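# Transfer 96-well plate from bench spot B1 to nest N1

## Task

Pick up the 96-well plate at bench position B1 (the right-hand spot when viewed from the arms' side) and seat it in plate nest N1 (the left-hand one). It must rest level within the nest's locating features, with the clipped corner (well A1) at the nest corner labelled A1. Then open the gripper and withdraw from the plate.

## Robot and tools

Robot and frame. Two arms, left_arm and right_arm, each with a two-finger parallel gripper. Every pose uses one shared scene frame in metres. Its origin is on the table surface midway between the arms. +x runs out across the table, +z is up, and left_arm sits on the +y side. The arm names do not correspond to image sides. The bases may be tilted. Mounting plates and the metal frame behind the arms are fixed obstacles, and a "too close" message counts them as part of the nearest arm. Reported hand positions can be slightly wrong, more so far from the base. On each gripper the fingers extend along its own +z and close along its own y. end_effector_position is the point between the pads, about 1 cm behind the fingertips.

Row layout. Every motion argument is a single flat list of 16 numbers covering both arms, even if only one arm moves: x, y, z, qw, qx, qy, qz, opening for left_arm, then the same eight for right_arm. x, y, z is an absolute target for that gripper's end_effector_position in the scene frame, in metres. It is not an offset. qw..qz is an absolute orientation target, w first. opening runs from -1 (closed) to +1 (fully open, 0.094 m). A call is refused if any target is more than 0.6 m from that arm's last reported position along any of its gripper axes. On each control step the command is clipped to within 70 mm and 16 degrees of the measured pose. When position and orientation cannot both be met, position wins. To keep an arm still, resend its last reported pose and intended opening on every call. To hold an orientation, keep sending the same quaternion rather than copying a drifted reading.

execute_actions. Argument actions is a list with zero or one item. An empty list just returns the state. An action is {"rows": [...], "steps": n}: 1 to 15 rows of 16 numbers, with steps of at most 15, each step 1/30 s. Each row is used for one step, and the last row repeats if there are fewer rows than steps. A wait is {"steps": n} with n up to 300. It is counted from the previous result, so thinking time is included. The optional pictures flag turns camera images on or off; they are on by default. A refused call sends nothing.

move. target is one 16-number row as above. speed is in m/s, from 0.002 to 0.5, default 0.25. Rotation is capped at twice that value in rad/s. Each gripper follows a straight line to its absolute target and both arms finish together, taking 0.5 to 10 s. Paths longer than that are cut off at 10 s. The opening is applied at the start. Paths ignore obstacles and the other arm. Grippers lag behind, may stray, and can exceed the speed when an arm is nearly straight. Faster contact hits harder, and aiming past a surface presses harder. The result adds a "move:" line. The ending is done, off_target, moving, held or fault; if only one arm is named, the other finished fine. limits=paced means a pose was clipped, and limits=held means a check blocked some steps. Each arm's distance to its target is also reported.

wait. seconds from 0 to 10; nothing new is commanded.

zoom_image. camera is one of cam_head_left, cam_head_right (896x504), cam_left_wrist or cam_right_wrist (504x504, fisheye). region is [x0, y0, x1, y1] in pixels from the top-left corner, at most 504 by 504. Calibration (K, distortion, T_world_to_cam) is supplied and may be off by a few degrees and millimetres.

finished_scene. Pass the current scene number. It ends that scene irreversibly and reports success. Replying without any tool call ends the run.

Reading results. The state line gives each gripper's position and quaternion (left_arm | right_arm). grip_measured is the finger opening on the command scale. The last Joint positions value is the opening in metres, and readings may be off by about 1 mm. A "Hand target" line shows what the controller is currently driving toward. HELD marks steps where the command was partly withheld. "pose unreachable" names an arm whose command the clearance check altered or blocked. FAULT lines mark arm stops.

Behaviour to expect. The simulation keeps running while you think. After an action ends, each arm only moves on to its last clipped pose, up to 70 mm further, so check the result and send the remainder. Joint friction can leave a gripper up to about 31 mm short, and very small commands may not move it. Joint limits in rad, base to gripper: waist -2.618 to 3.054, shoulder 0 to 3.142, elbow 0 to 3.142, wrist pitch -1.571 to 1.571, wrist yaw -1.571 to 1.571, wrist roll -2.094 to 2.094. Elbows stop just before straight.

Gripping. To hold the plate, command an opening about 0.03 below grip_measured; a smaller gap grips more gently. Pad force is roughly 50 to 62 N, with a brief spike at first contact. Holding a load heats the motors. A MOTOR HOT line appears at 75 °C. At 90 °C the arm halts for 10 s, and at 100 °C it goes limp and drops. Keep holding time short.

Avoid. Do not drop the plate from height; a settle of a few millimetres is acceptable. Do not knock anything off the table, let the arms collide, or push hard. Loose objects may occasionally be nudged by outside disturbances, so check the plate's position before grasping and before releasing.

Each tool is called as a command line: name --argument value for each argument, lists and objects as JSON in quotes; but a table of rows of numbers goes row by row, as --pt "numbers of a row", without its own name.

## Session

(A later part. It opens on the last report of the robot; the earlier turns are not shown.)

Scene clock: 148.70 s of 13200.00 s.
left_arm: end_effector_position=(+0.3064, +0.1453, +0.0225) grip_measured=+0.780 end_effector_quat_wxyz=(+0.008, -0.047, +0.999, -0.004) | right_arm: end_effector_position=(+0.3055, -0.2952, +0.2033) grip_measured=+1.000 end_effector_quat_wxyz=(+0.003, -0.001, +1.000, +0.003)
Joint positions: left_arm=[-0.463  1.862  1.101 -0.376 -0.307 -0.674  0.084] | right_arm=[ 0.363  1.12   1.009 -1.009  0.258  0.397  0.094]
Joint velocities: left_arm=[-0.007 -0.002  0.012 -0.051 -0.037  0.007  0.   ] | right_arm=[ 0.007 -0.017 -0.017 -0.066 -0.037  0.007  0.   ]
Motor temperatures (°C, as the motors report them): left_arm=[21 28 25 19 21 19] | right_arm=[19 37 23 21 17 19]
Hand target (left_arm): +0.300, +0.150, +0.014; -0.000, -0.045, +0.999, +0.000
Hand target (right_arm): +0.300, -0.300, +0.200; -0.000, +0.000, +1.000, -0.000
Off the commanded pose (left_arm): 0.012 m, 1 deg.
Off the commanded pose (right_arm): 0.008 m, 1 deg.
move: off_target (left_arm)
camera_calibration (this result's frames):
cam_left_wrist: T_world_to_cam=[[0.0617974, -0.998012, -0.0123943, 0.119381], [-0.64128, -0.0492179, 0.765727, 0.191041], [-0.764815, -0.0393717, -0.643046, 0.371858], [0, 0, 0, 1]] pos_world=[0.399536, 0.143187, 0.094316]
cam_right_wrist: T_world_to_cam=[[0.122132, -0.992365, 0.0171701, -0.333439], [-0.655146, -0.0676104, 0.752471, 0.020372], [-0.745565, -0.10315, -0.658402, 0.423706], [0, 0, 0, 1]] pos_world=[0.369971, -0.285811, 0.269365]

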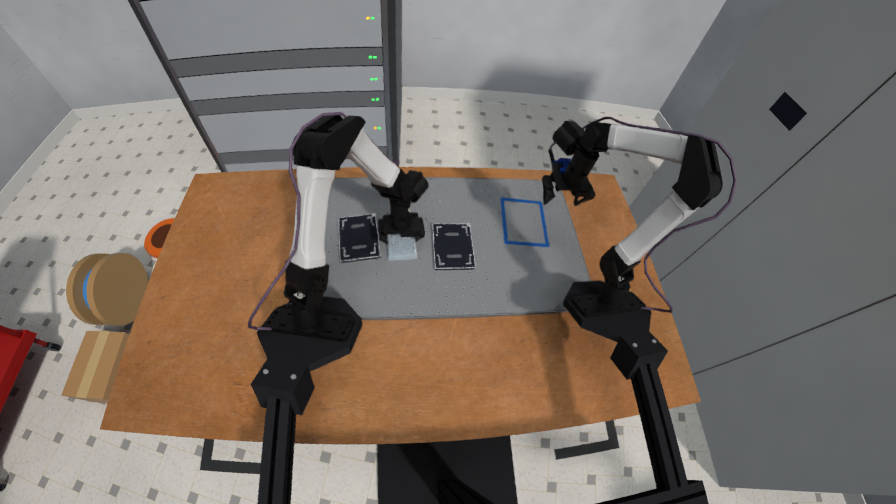

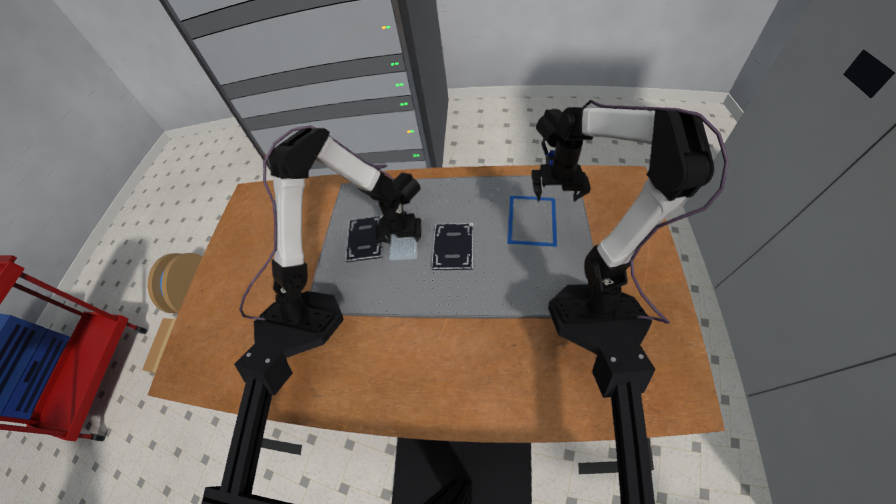

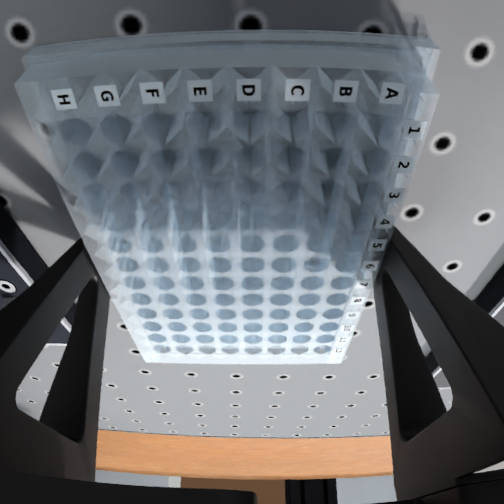

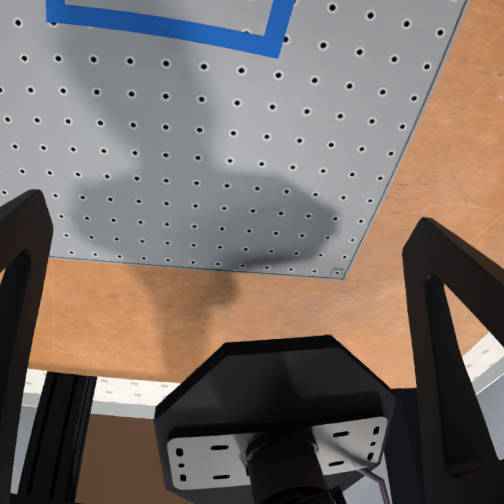

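move --target '[0.305,0.15,0.08,0,-0.045,0.999,0,0.74,0.3,-0.3,0.2,0,0,1,0,1]' --speed 0.06

move --target '[0.308,0.289,0.055,0,-0.093,0.996,0,0.74,0.3,-0.3,0.2,0,0,1,0,1]' --speed 0.06

Scene clock: 158.00 s of 13200.00 s.
left_arm: end_effector_position=(+0.3007, +0.1533, +0.0723) grip_measured=+0.780 end_effector_quat_wxyz=(-0.007, -0.044, +0.999, +0.003) | right_arm: end_effector_position=(+0.3055, -0.2952, +0.2033) grip_measured=+1.000 end_effector_quat_wxyz=(+0.003, -0.001, +1.000, +0.003)
Joint positions: left_arm=[-0.495  1.718  1.118 -0.579 -0.312 -0.707  0.084] | right_arm=[ 0.363  1.12   1.009 -1.009  0.258  0.397  0.094]
Joint velocities: left_arm=[-0.007 -0.012 -0.002 -0.022 -0.051  0.051  0.   ] | right_arm=[-0.002  0.007 -0.007  0.022 -0.066  0.037  0.   ]
Motor temperatures (°C, as the motors report them): left_arm=[21 29 25 19 21 19] | right_arm=[19 36 22 21 17 19]
Hand target (left_arm): +0.305, +0.150, +0.080; -0.000, -0.045, +0.999, +0.000
Hand target (right_arm): +0.300, -0.300, +0.200; -0.000, +0.000, +1.000, -0.000
Off the commanded pose (left_arm): 0.009 m, 1 deg.
Off the commanded pose (right_arm): 0.008 m, 1 deg.
After step 90, 4.83 s passed at rest.
move: done
camera_calibration (this result's frames):
cam_left_wrist: T_world_to_cam=[[0.0539375, -0.998198, -0.0262972, 0.131712], [-0.617583, -0.0540423, 0.784647, 0.14193], [-0.784654, -0.0260812, -0.619385, 0.402127], [0, 0, 0, 1]] pos_world=[0.39608, 0.149633, 0.14117]
cam_right_wrist: T_world_to_cam=[[0.122132, -0.992365, 0.0171701, -0.333439], [-0.655146, -0.0676104, 0.752471, 0.020372], [-0.745565, -0.10315, -0.658402, 0.423706], [0, 0, 0, 1]] pos_world=[0.369971, -0.285811, 0.269365]

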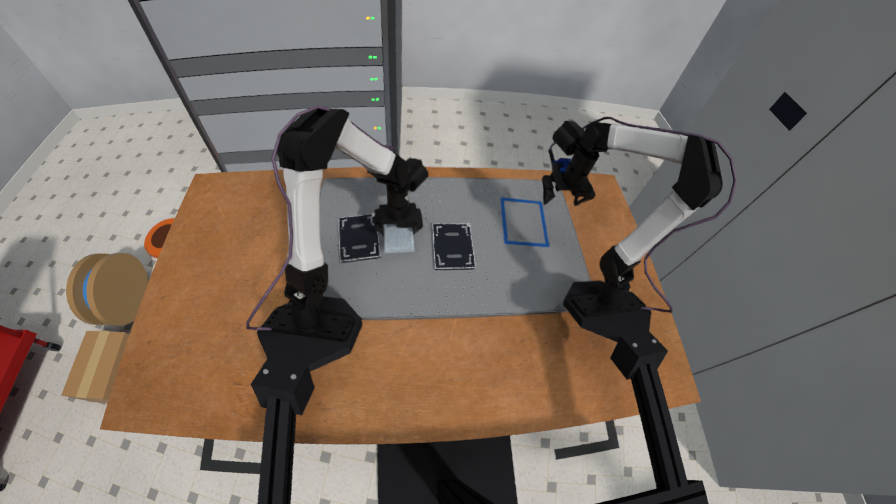

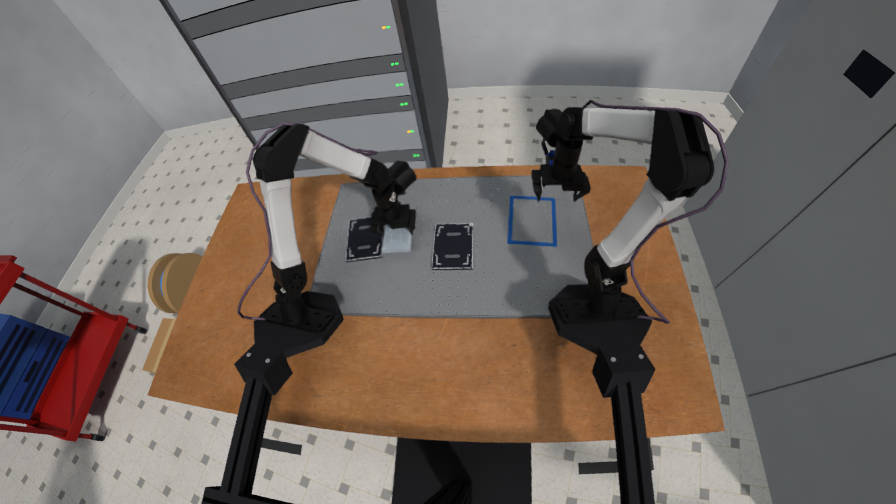

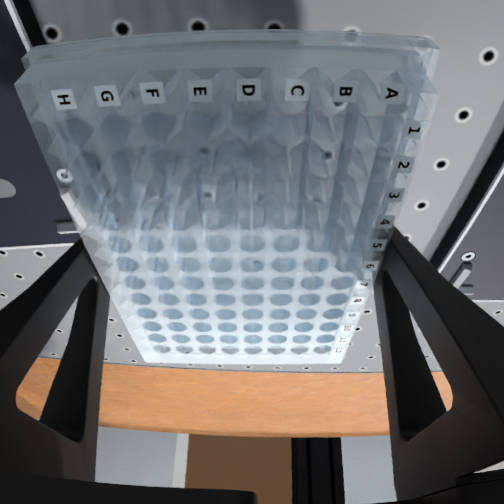

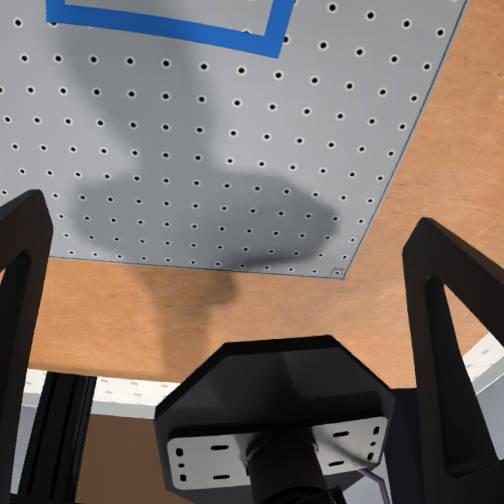

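Scene clock: 160.70 s of 13200.00 s.
left_arm: end_effector_position=(+0.3093, +0.2880, +0.0529) grip_measured=+0.780 end_effector_quat_wxyz=(-0.007, -0.094, +0.996, +0.003) | right_arm: end_effector_position=(+0.3055, -0.2952, +0.2033) grip_measured=+1.000 end_effector_quat_wxyz=(+0.003, -0.001, +1.000, +0.003)
Joint positions: left_arm=[-0.064  1.546  0.87  -0.415 -0.128 -0.41   0.084] | right_arm=[ 0.363  1.12   1.009 -1.009  0.258  0.397  0.094]
Joint velocities: left_arm=[ 0.002  0.007  0.012  0.007  0.022 -0.037  0.   ] | right_arm=[-0.007 -0.002 -0.012 -0.022 -0.007  0.022  0.   ]
Motor temperatures (°C, as the motors report them): left_arm=[21 29 25 19 21 19] | right_arm=[19 36 23 21 17 19]
Hand target (left_arm): +0.310, +0.289, +0.055; +0.001, -0.094, +0.996, -0.003
Hand target (right_arm): +0.300, -0.300, +0.200; -0.000, +0.000, +1.000, -0.000
Off the commanded pose (left_arm): 0.003 m, 1 deg.
Off the commanded pose (right_arm): 0.008 m, 1 deg.
move: done
camera_calibration (this result's frames):
cam_left_wrist: T_world_to_cam=[[0.155394, -0.987465, -0.027656, 0.23081], [-0.609059, -0.117812, 0.784326, 0.185403], [-0.777753, -0.105036, -0.619732, 0.420998], [0, 0, 0, 1]] pos_world=[0.404487, 0.293979, 0.121872]
cam_right_wrist: T_world_to_cam=[[0.122132, -0.992365, 0.0171701, -0.333439], [-0.655146, -0.0676104, 0.752471, 0.020372], [-0.745565, -0.10315, -0.658402, 0.423706], [0, 0, 0, 1]] pos_world=[0.369971, -0.285811, 0.269365]

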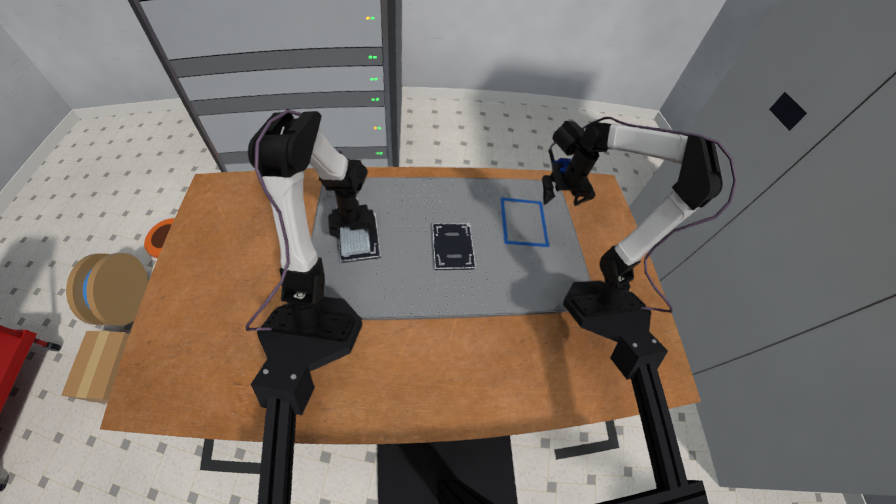

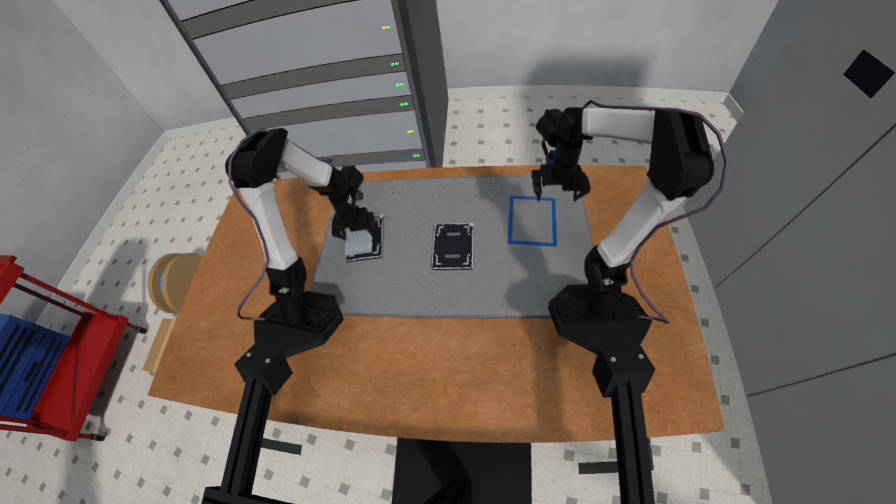

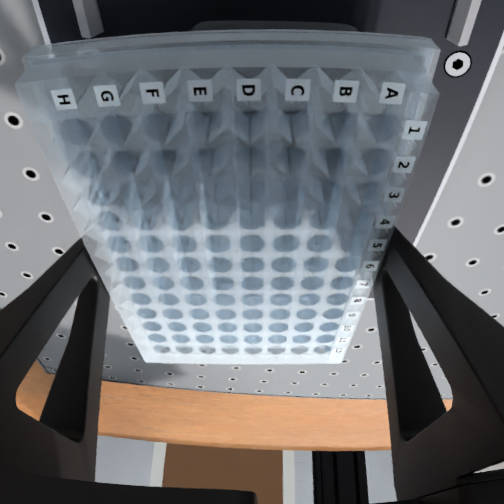

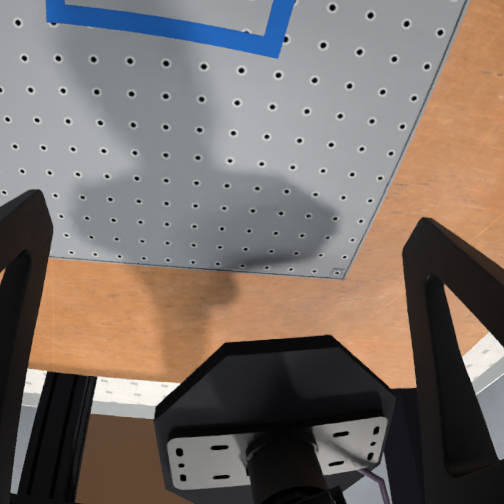

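move --target '[0.309,0.276,0.036,0,-0.093,0.996,0,0.74,0.3,-0.3,0.2,0,0,1,0,1]' --speed 0.015

zoom_image --camera "cam_head_left" --region '[310, 190, 410, 280]'

Scene clock: 166.60 s of 13200.00 s.
left_arm: end_effector_position=(+0.3125, +0.2779, +0.0406) grip_measured=+0.780 end_effector_quat_wxyz=(+0.000, -0.093, +0.996, -0.002) | right_arm: end_effector_position=(+0.3055, -0.2952, +0.2033) grip_measured=+1.000 end_effector_quat_wxyz=(+0.003, -0.001, +1.000, +0.003)
Joint positions: left_arm=[-0.087  1.595  0.87  -0.351 -0.133 -0.426  0.084] | right_arm=[ 0.363  1.12   1.009 -1.009  0.258  0.396  0.094]
Joint velocities: left_arm=[-0.002 -0.002 -0.002  0.007  0.037 -0.022 -0.002] | right_arm=[-0.022  0.022 -0.002 -0.007 -0.007  0.022  0.   ]
Motor temperatures (°C, as the motors report them): left_arm=[21 29 25 19 21 19] | right_arm=[18 35 22 21 17 19]
Hand target (left_arm): +0.309, +0.276, +0.036; -0.000, -0.093, +0.996, +0.000
Hand target (right_arm): +0.300, -0.300, +0.200; -0.000, -0.000, +1.000, -0.000
Off the commanded pose (left_arm): 0.006 m, 0 deg.
Off the commanded pose (right_arm): 0.008 m, 1 deg.
After step 90, 1.30 s passed at rest.
move: done
camera_calibration (this result's frames):
cam_left_wrist: T_world_to_cam=[[0.153347, -0.988046, -0.0157739, 0.220336], [-0.621507, -0.108845, 0.77581, 0.197541], [-0.768253, -0.109165, -0.630769, 0.413425], [0, 0, 0, 1]] pos_world=[0.4066, 0.284335, 0.110997]
cam_right_wrist: T_world_to_cam=[[0.12251, -0.992319, 0.0171729, -0.333541], [-0.655122, -0.0678584, 0.752469, 0.0202918], [-0.745524, -0.103436, -0.658403, 0.42361], [0, 0, 0, 1]] pos_world=[0.369967, -0.285786, 0.269365]

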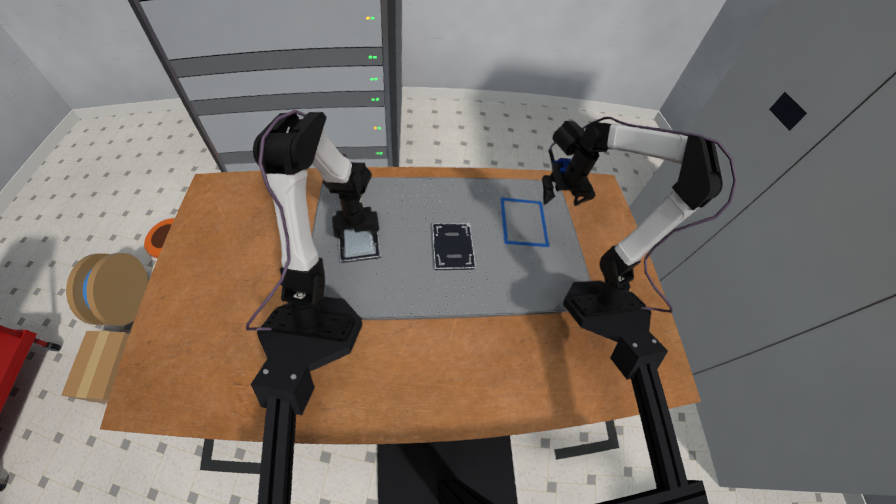

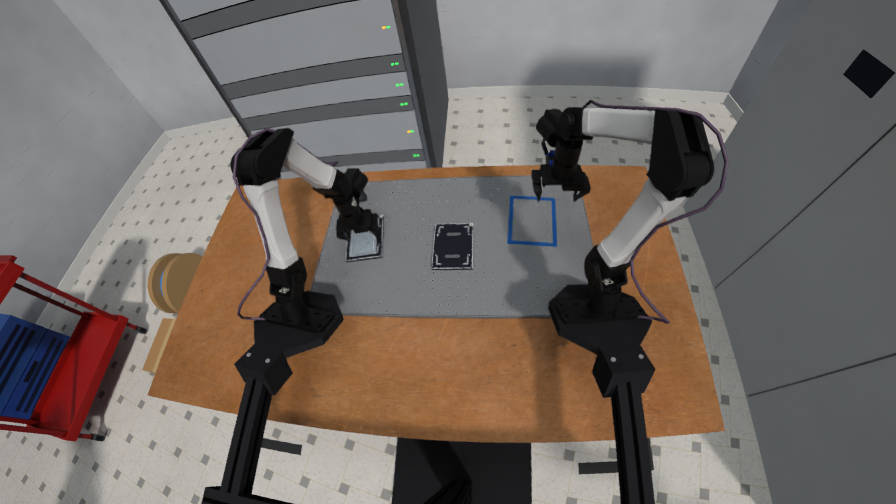

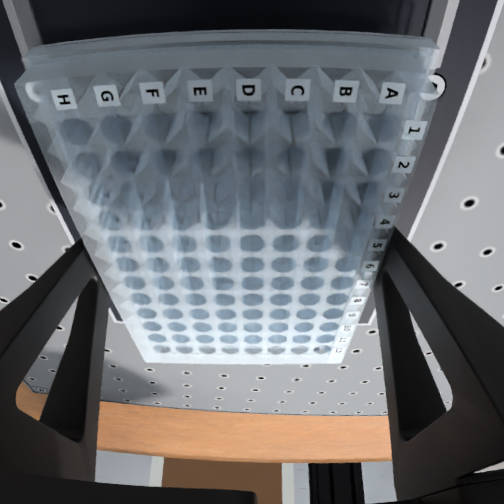

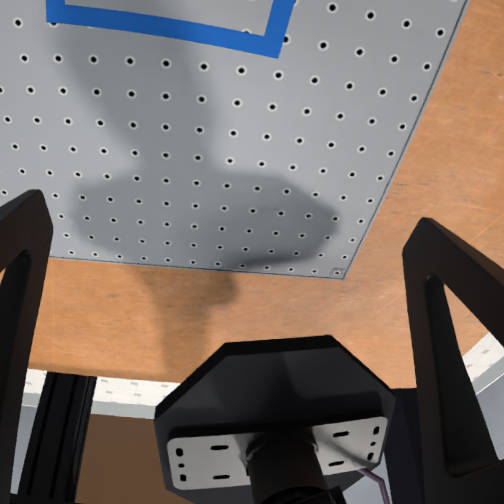

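Region (310, 190, 410, 280) of cam_head_left's 896x504 image, scaled by 5.040, with more detail than that image has; it fills the top 454 rows of this view, and the rest is white.

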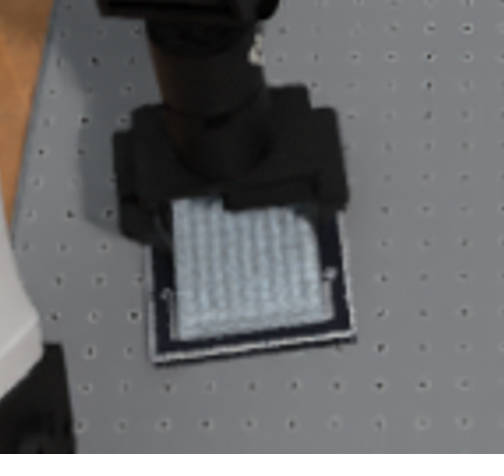

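move --target '[0.312,0.276,0.022,0,-0.093,0.996,0,0.74,0.3,-0.3,0.2,0,0,1,0,1]' --speed 0.008

zoom_image --camera "cam_head_left" --region '[310, 190, 410, 280]'

Scene clock: 173.90 s of 13200.00 s.
left_arm: end_effector_position=(+0.3109, +0.2776, +0.0345) grip_measured=+0.780 end_effector_quat_wxyz=(-0.003, -0.093, +0.996, -0.001) | right_arm: end_effector_position=(+0.3055, -0.2952, +0.2033) grip_measured=+1.000 end_effector_quat_wxyz=(+0.003, -0.001, +1.000, +0.003)
Joint positions: left_arm=[-0.087  1.618  0.87  -0.336 -0.134 -0.426  0.084] | right_arm=[ 0.363  1.12   1.009 -1.009  0.258  0.396  0.094]
Joint velocities: left_arm=[-0.007 -0.002  0.007  0.022  0.095 -0.066  0.   ] | right_arm=[-0.007 -0.012 -0.002  0.022  0.022 -0.022  0.   ]
Motor temperatures (°C, as the motors report them): left_arm=[21 29 24 19 21 19] | right_arm=[18 35 22 21 17 19]
Hand target (left_arm): +0.311, +0.276, +0.023; -0.000, -0.093, +0.996, +0.000
Hand target (right_arm): +0.300, -0.300, +0.200; -0.000, +0.000, +1.000, -0.000
Off the commanded pose (left_arm): 0.013 m, 0 deg.
Off the commanded pose (right_arm): 0.008 m, 1 deg.
After step 90, 1.73 s passed at rest.
move: off_target (left_arm)
camera_calibration (this result's frames):
cam_left_wrist: T_world_to_cam=[[0.152566, -0.988103, -0.0193743, 0.22052], [-0.616009, -0.110407, 0.779964, 0.19987], [-0.772824, -0.107062, -0.625525, 0.408934], [0, 0, 0, 1]] pos_world=[0.405512, 0.283744, 0.10418]
cam_right_wrist: T_world_to_cam=[[0.12251, -0.992319, 0.0171729, -0.333541], [-0.655122, -0.0678584, 0.752469, 0.0202918], [-0.745524, -0.103436, -0.658403, 0.42361], [0, 0, 0, 1]] pos_world=[0.369967, -0.285786, 0.269365]

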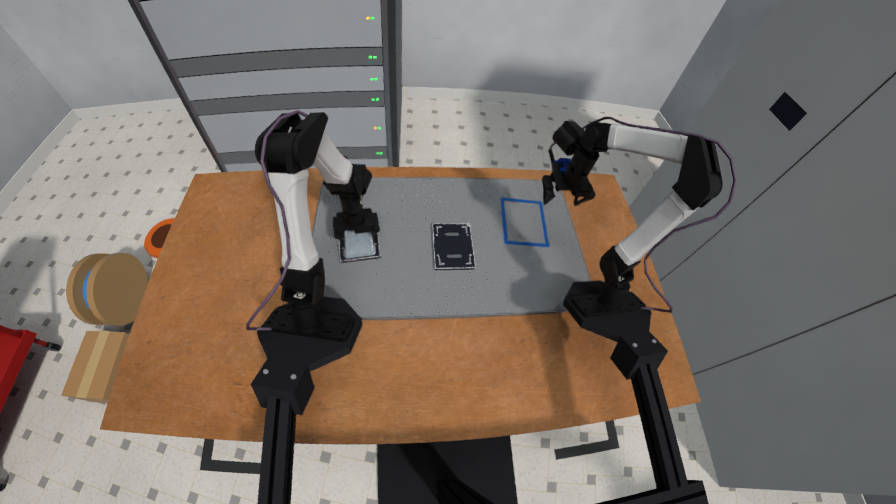

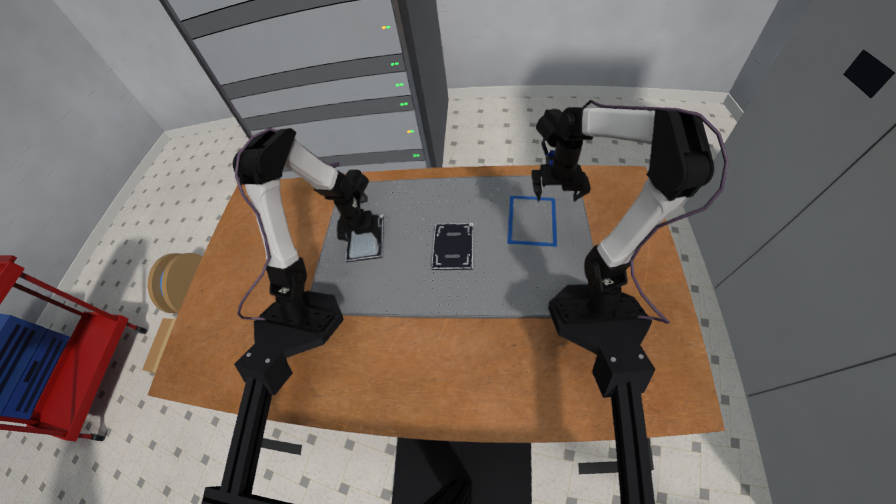

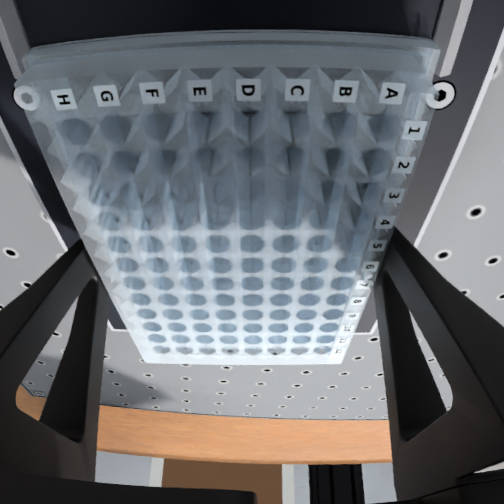

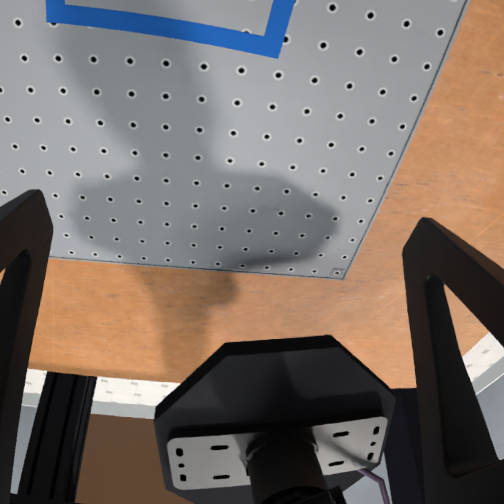

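Region (310, 190, 410, 280) of cam_head_left's 896x504 image, scaled by 5.040, with more detail than that image has; it fills the top 454 rows of this view, and the rest is white.

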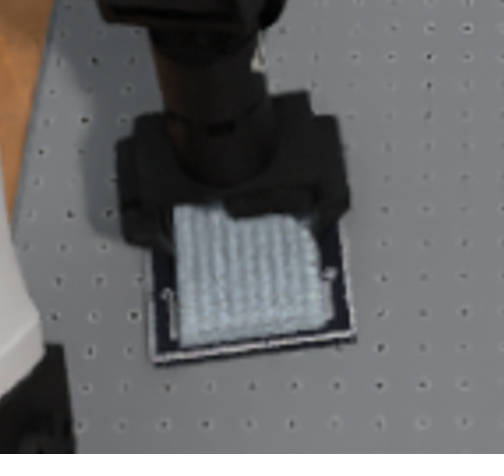

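move --target '[0.330,0.280,0.046,0,-0.093,0.996,0,0.74,0.3,-0.3,0.2,0,0,1,0,1]' --speed 0.015

zoom_image --camera "cam_head_left" --region '[310, 190, 410, 280]'

Scene clock: 181.40 s of 13200.00 s.
left_arm: end_effector_position=(+0.3262, +0.2775, +0.0435) grip_measured=+0.780 end_effector_quat_wxyz=(+0.001, -0.093, +0.996, -0.001) | right_arm: end_effector_position=(+0.3055, -0.2952, +0.2033) grip_measured=+1.000 end_effector_quat_wxyz=(+0.003, -0.001, +1.000, +0.003)
Joint positions: left_arm=[-0.081  1.616  0.932 -0.39  -0.134 -0.42   0.084] | right_arm=[ 0.363  1.12   1.009 -1.009  0.258  0.396  0.094]
Joint velocities: left_arm=[ 0.017  0.007 -0.007 -0.066  0.081  0.007 -0.   ] | right_arm=[ 0.002 -0.002  0.012  0.037 -0.022  0.022  0.   ]
Motor temperatures (°C, as the motors report them): left_arm=[20 28 24 19 21 19] | right_arm=[18 34 22 21 17 19]
Hand target (left_arm): +0.330, +0.280, +0.046; +0.000, -0.093, +0.996, -0.000
Hand target (right_arm): +0.300, -0.300, +0.200; -0.000, +0.000, +1.000, -0.000
Off the commanded pose (left_arm): 0.005 m, 0 deg.
Off the commanded pose (right_arm): 0.008 m, 1 deg.
After step 90, 2.77 s passed at rest.
move: done
camera_calibration (this result's frames):
cam_left_wrist: T_world_to_cam=[[0.153193, -0.988016, -0.0188598, 0.21803], [-0.622796, -0.111347, 0.77442, 0.204977], [-0.76724, -0.10689, -0.63239, 0.424853], [0, 0, 0, 1]] pos_world=[0.420222, 0.283653, 0.114047]
cam_right_wrist: T_world_to_cam=[[0.12251, -0.992319, 0.0171729, -0.333541], [-0.655122, -0.0678584, 0.752469, 0.0202918], [-0.745524, -0.103436, -0.658403, 0.42361], [0, 0, 0, 1]] pos_world=[0.369967, -0.285786, 0.269365]

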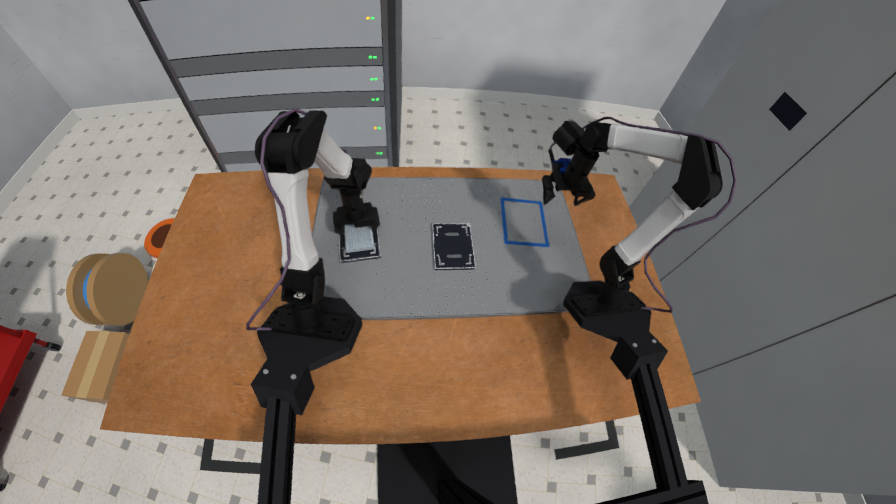

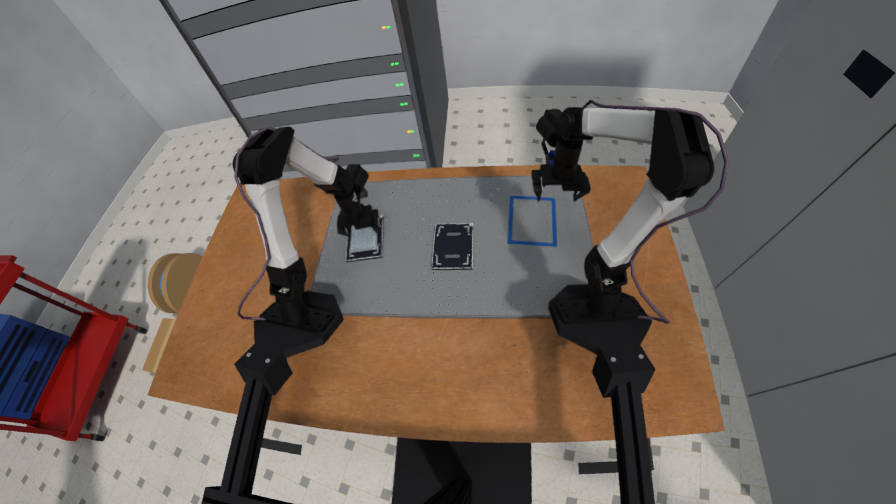

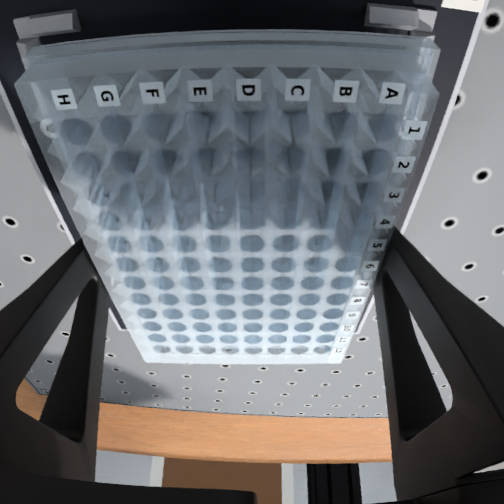

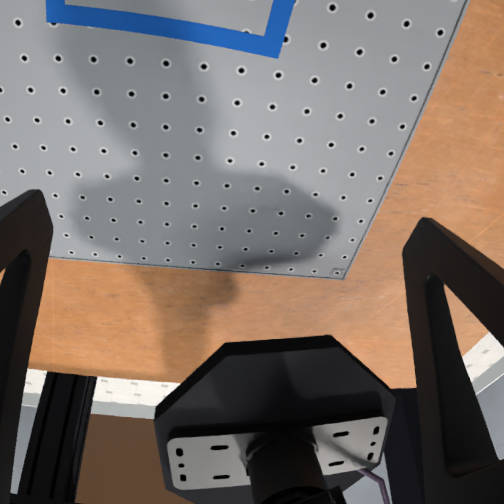

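Region (310, 190, 410, 280) of cam_head_left's 896x504 image, scaled by 5.040, with more detail than that image has; it fills the top 454 rows of this view, and the rest is white.

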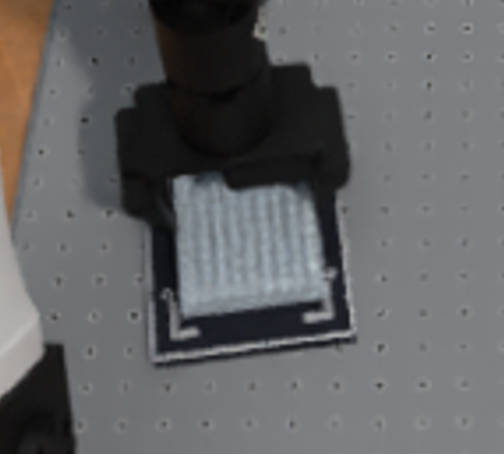

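move --target '[0.324,0.285,0.020,0,-0.093,0.996,0,0.74,0.3,-0.3,0.2,0,0,1,0,1]' --speed 0.008

zoom_image --camera "cam_head_left" --region '[310, 190, 410, 280]'

Scene clock: 186.97 s of 13200.00 s.
left_arm: end_effector_position=(+0.3265, +0.2795, +0.0349) grip_measured=+0.780 end_effector_quat_wxyz=(-0.001, -0.087, +0.996, -0.003) | right_arm: end_effector_position=(+0.3055, -0.2952, +0.2033) grip_measured=+1.000 end_effector_quat_wxyz=(+0.003, -0.001, +1.000, +0.003)
Joint positions: left_arm=[-0.067  1.644  0.932 -0.364 -0.121 -0.396  0.084] | right_arm=[ 0.363  1.12   1.009 -1.009  0.258  0.396  0.094]
Joint velocities: left_arm=[-0.022  0.002 -0.012 -0.007  0.022  0.051 -0.   ] | right_arm=[-0.002 -0.002 -0.022  0.022  0.051  0.051  0.   ]
Motor temperatures (°C, as the motors report them): left_arm=[20 28 24 19 21 19] | right_arm=[18 34 22 21 17 19]
Hand target (left_arm): +0.323, +0.285, +0.021; -0.001, -0.093, +0.996, +0.000
Hand target (right_arm): +0.300, -0.300, +0.200; -0.000, +0.000, +1.000, -0.000
Off the commanded pose (left_arm): 0.016 m, 1 deg.
Off the commanded pose (right_arm): 0.008 m, 1 deg.
move: off_target (left_arm)
camera_calibration (this result's frames):
cam_left_wrist: T_world_to_cam=[[0.14089, -0.989917, -0.014663, 0.22427], [-0.620487, -0.0998322, 0.777837, 0.207975], [-0.771457, -0.100491, -0.628295, 0.419282], [0, 0, 0, 1]] pos_world=[0.420907, 0.284906, 0.104951]
cam_right_wrist: T_world_to_cam=[[0.12251, -0.992319, 0.0171729, -0.333541], [-0.655122, -0.0678584, 0.752469, 0.0202918], [-0.745524, -0.103436, -0.658403, 0.42361], [0, 0, 0, 1]] pos_world=[0.369967, -0.285786, 0.269365]

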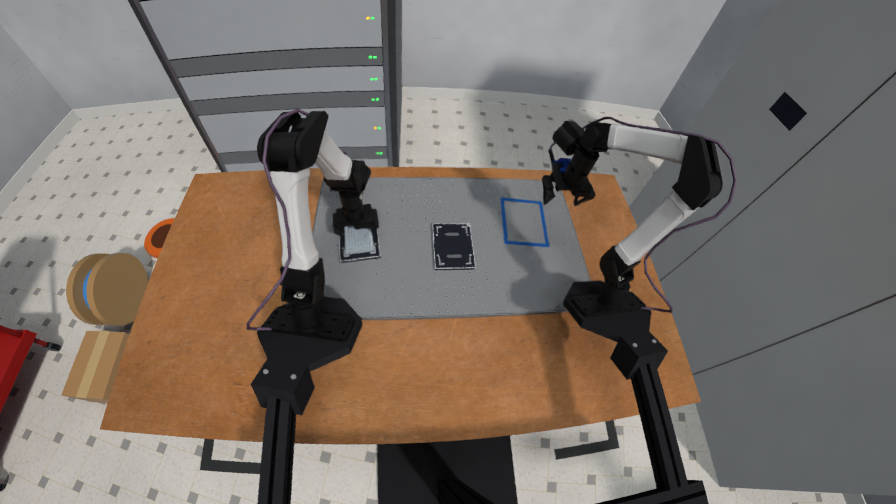

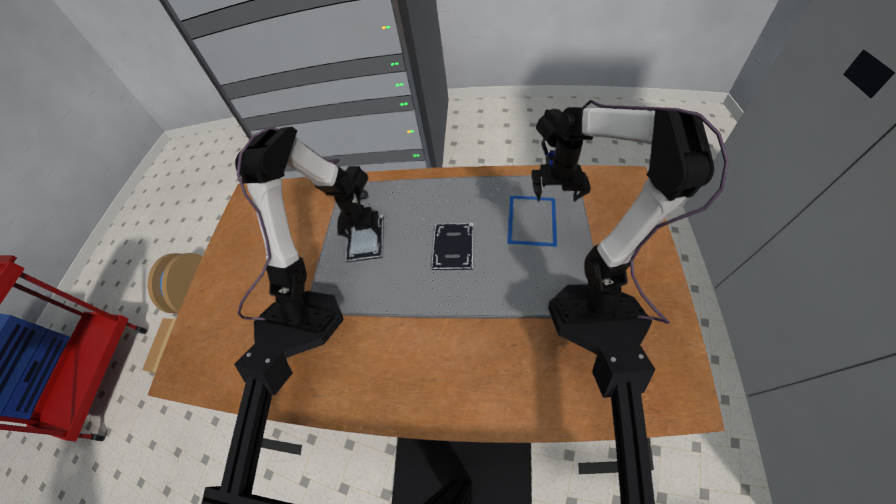

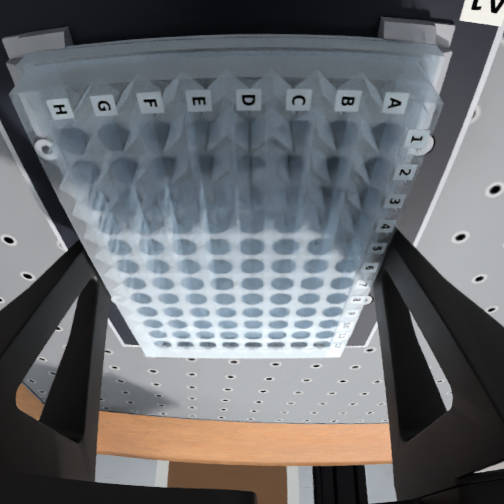

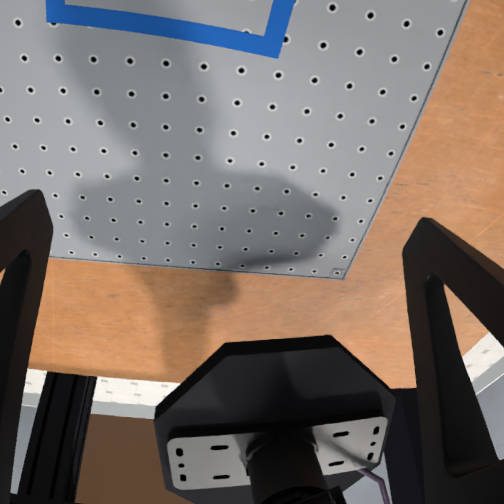

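Region (310, 190, 410, 280) of cam_head_left's 896x504 image, scaled by 5.040, with more detail than that image has; it fills the top 454 rows of this view, and the rest is white.

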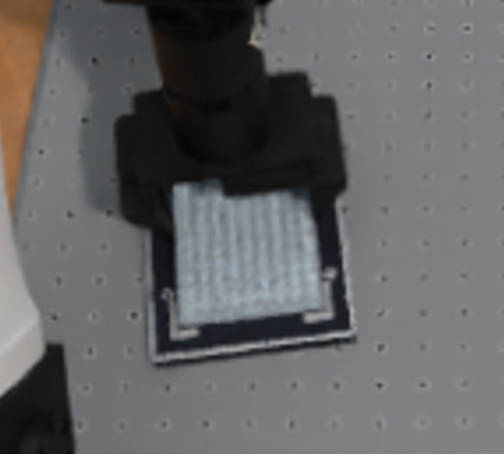

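move --target '[0.313,0.283,0.030,0,-0.093,0.996,0,0.74,0.3,-0.3,0.2,0,0,1,0,1]' --speed 0.006

zoom_image --camera "cam_head_left" --region '[310, 190, 410, 280]'

Scene clock: 192.47 s of 13200.00 s.
left_arm: end_effector_position=(+0.3232, +0.2803, +0.0333) grip_measured=+0.780 end_effector_quat_wxyz=(+0.008, -0.088, +0.996, -0.005) | right_arm: end_effector_position=(+0.3055, -0.2952, +0.2033) grip_measured=+1.000 end_effector_quat_wxyz=(+0.003, -0.001, +1.000, +0.003)
Joint positions: left_arm=[-0.067  1.631  0.894 -0.32  -0.122 -0.396  0.084] | right_arm=[ 0.363  1.12   1.009 -1.009  0.258  0.396  0.094]
Joint velocities: left_arm=[-0.007 -0.012 -0.022  0.022 -0.007  0.037 -0.   ] | right_arm=[ 0.007 -0.002 -0.007 -0.051 -0.051 -0.007  0.   ]
Motor temperatures (°C, as the motors report them): left_arm=[20 28 24 19 21 19] | right_arm=[18 34 23 21 17 19]
Hand target (left_arm): +0.313, +0.283, +0.030; -0.000, -0.093, +0.996, +0.000
Hand target (right_arm): +0.300, -0.300, +0.200; -0.000, +0.000, +1.000, -0.000
Off the commanded pose (left_arm): 0.011 m, 1 deg.
Off the commanded pose (right_arm): 0.008 m, 1 deg.
move: off_target (left_arm)
camera_calibration (this result's frames):
cam_left_wrist: T_world_to_cam=[[0.143953, -0.989545, -0.00885164, 0.224171], [-0.634926, -0.0992186, 0.766176, 0.212071], [-0.759043, -0.104673, -0.64257, 0.413446], [0, 0, 0, 1]] pos_world=[0.416203, 0.286145, 0.105169]
cam_right_wrist: T_world_to_cam=[[0.12251, -0.992319, 0.0171729, -0.333541], [-0.655122, -0.0678584, 0.752469, 0.0202918], [-0.745524, -0.103436, -0.658403, 0.42361], [0, 0, 0, 1]] pos_world=[0.369967, -0.285786, 0.269365]

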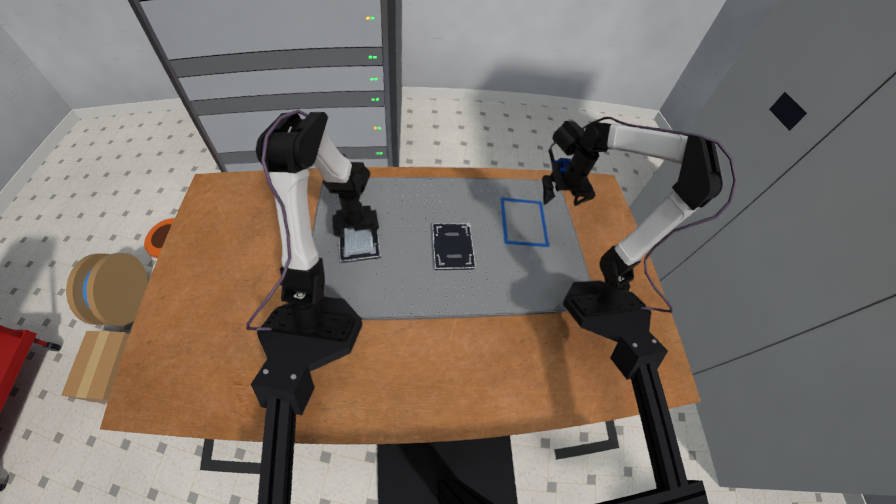

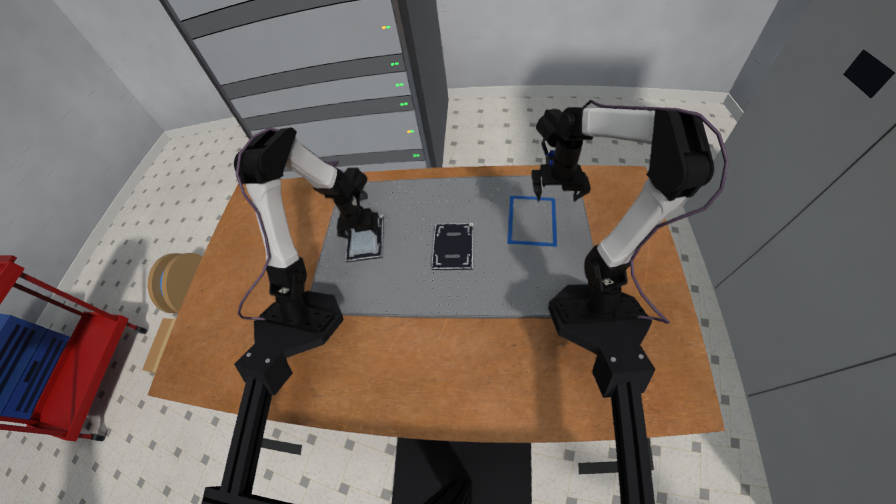

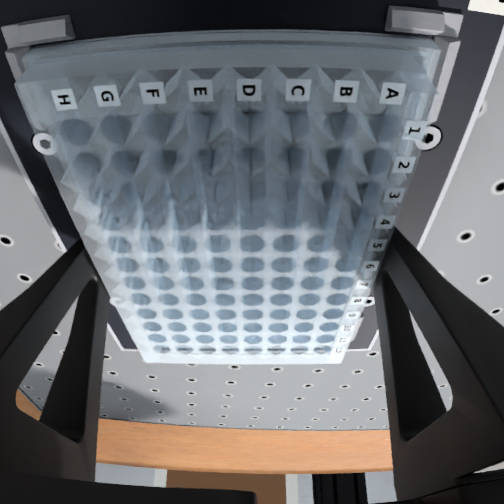

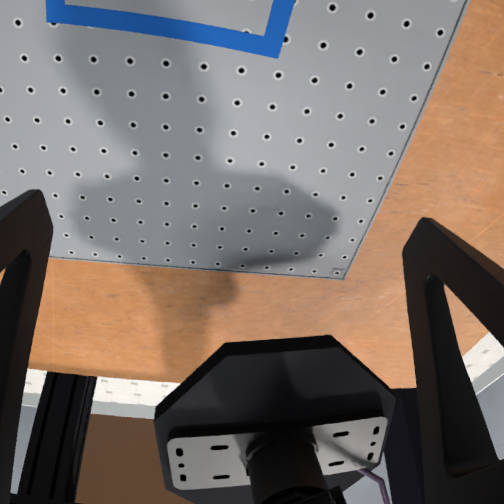

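Region (310, 190, 410, 280) of cam_head_left's 896x504 image, scaled by 5.040, with more detail than that image has; it fills the top 454 rows of this view, and the rest is white.

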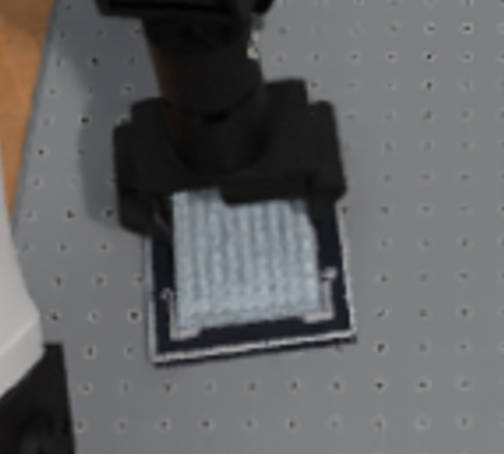

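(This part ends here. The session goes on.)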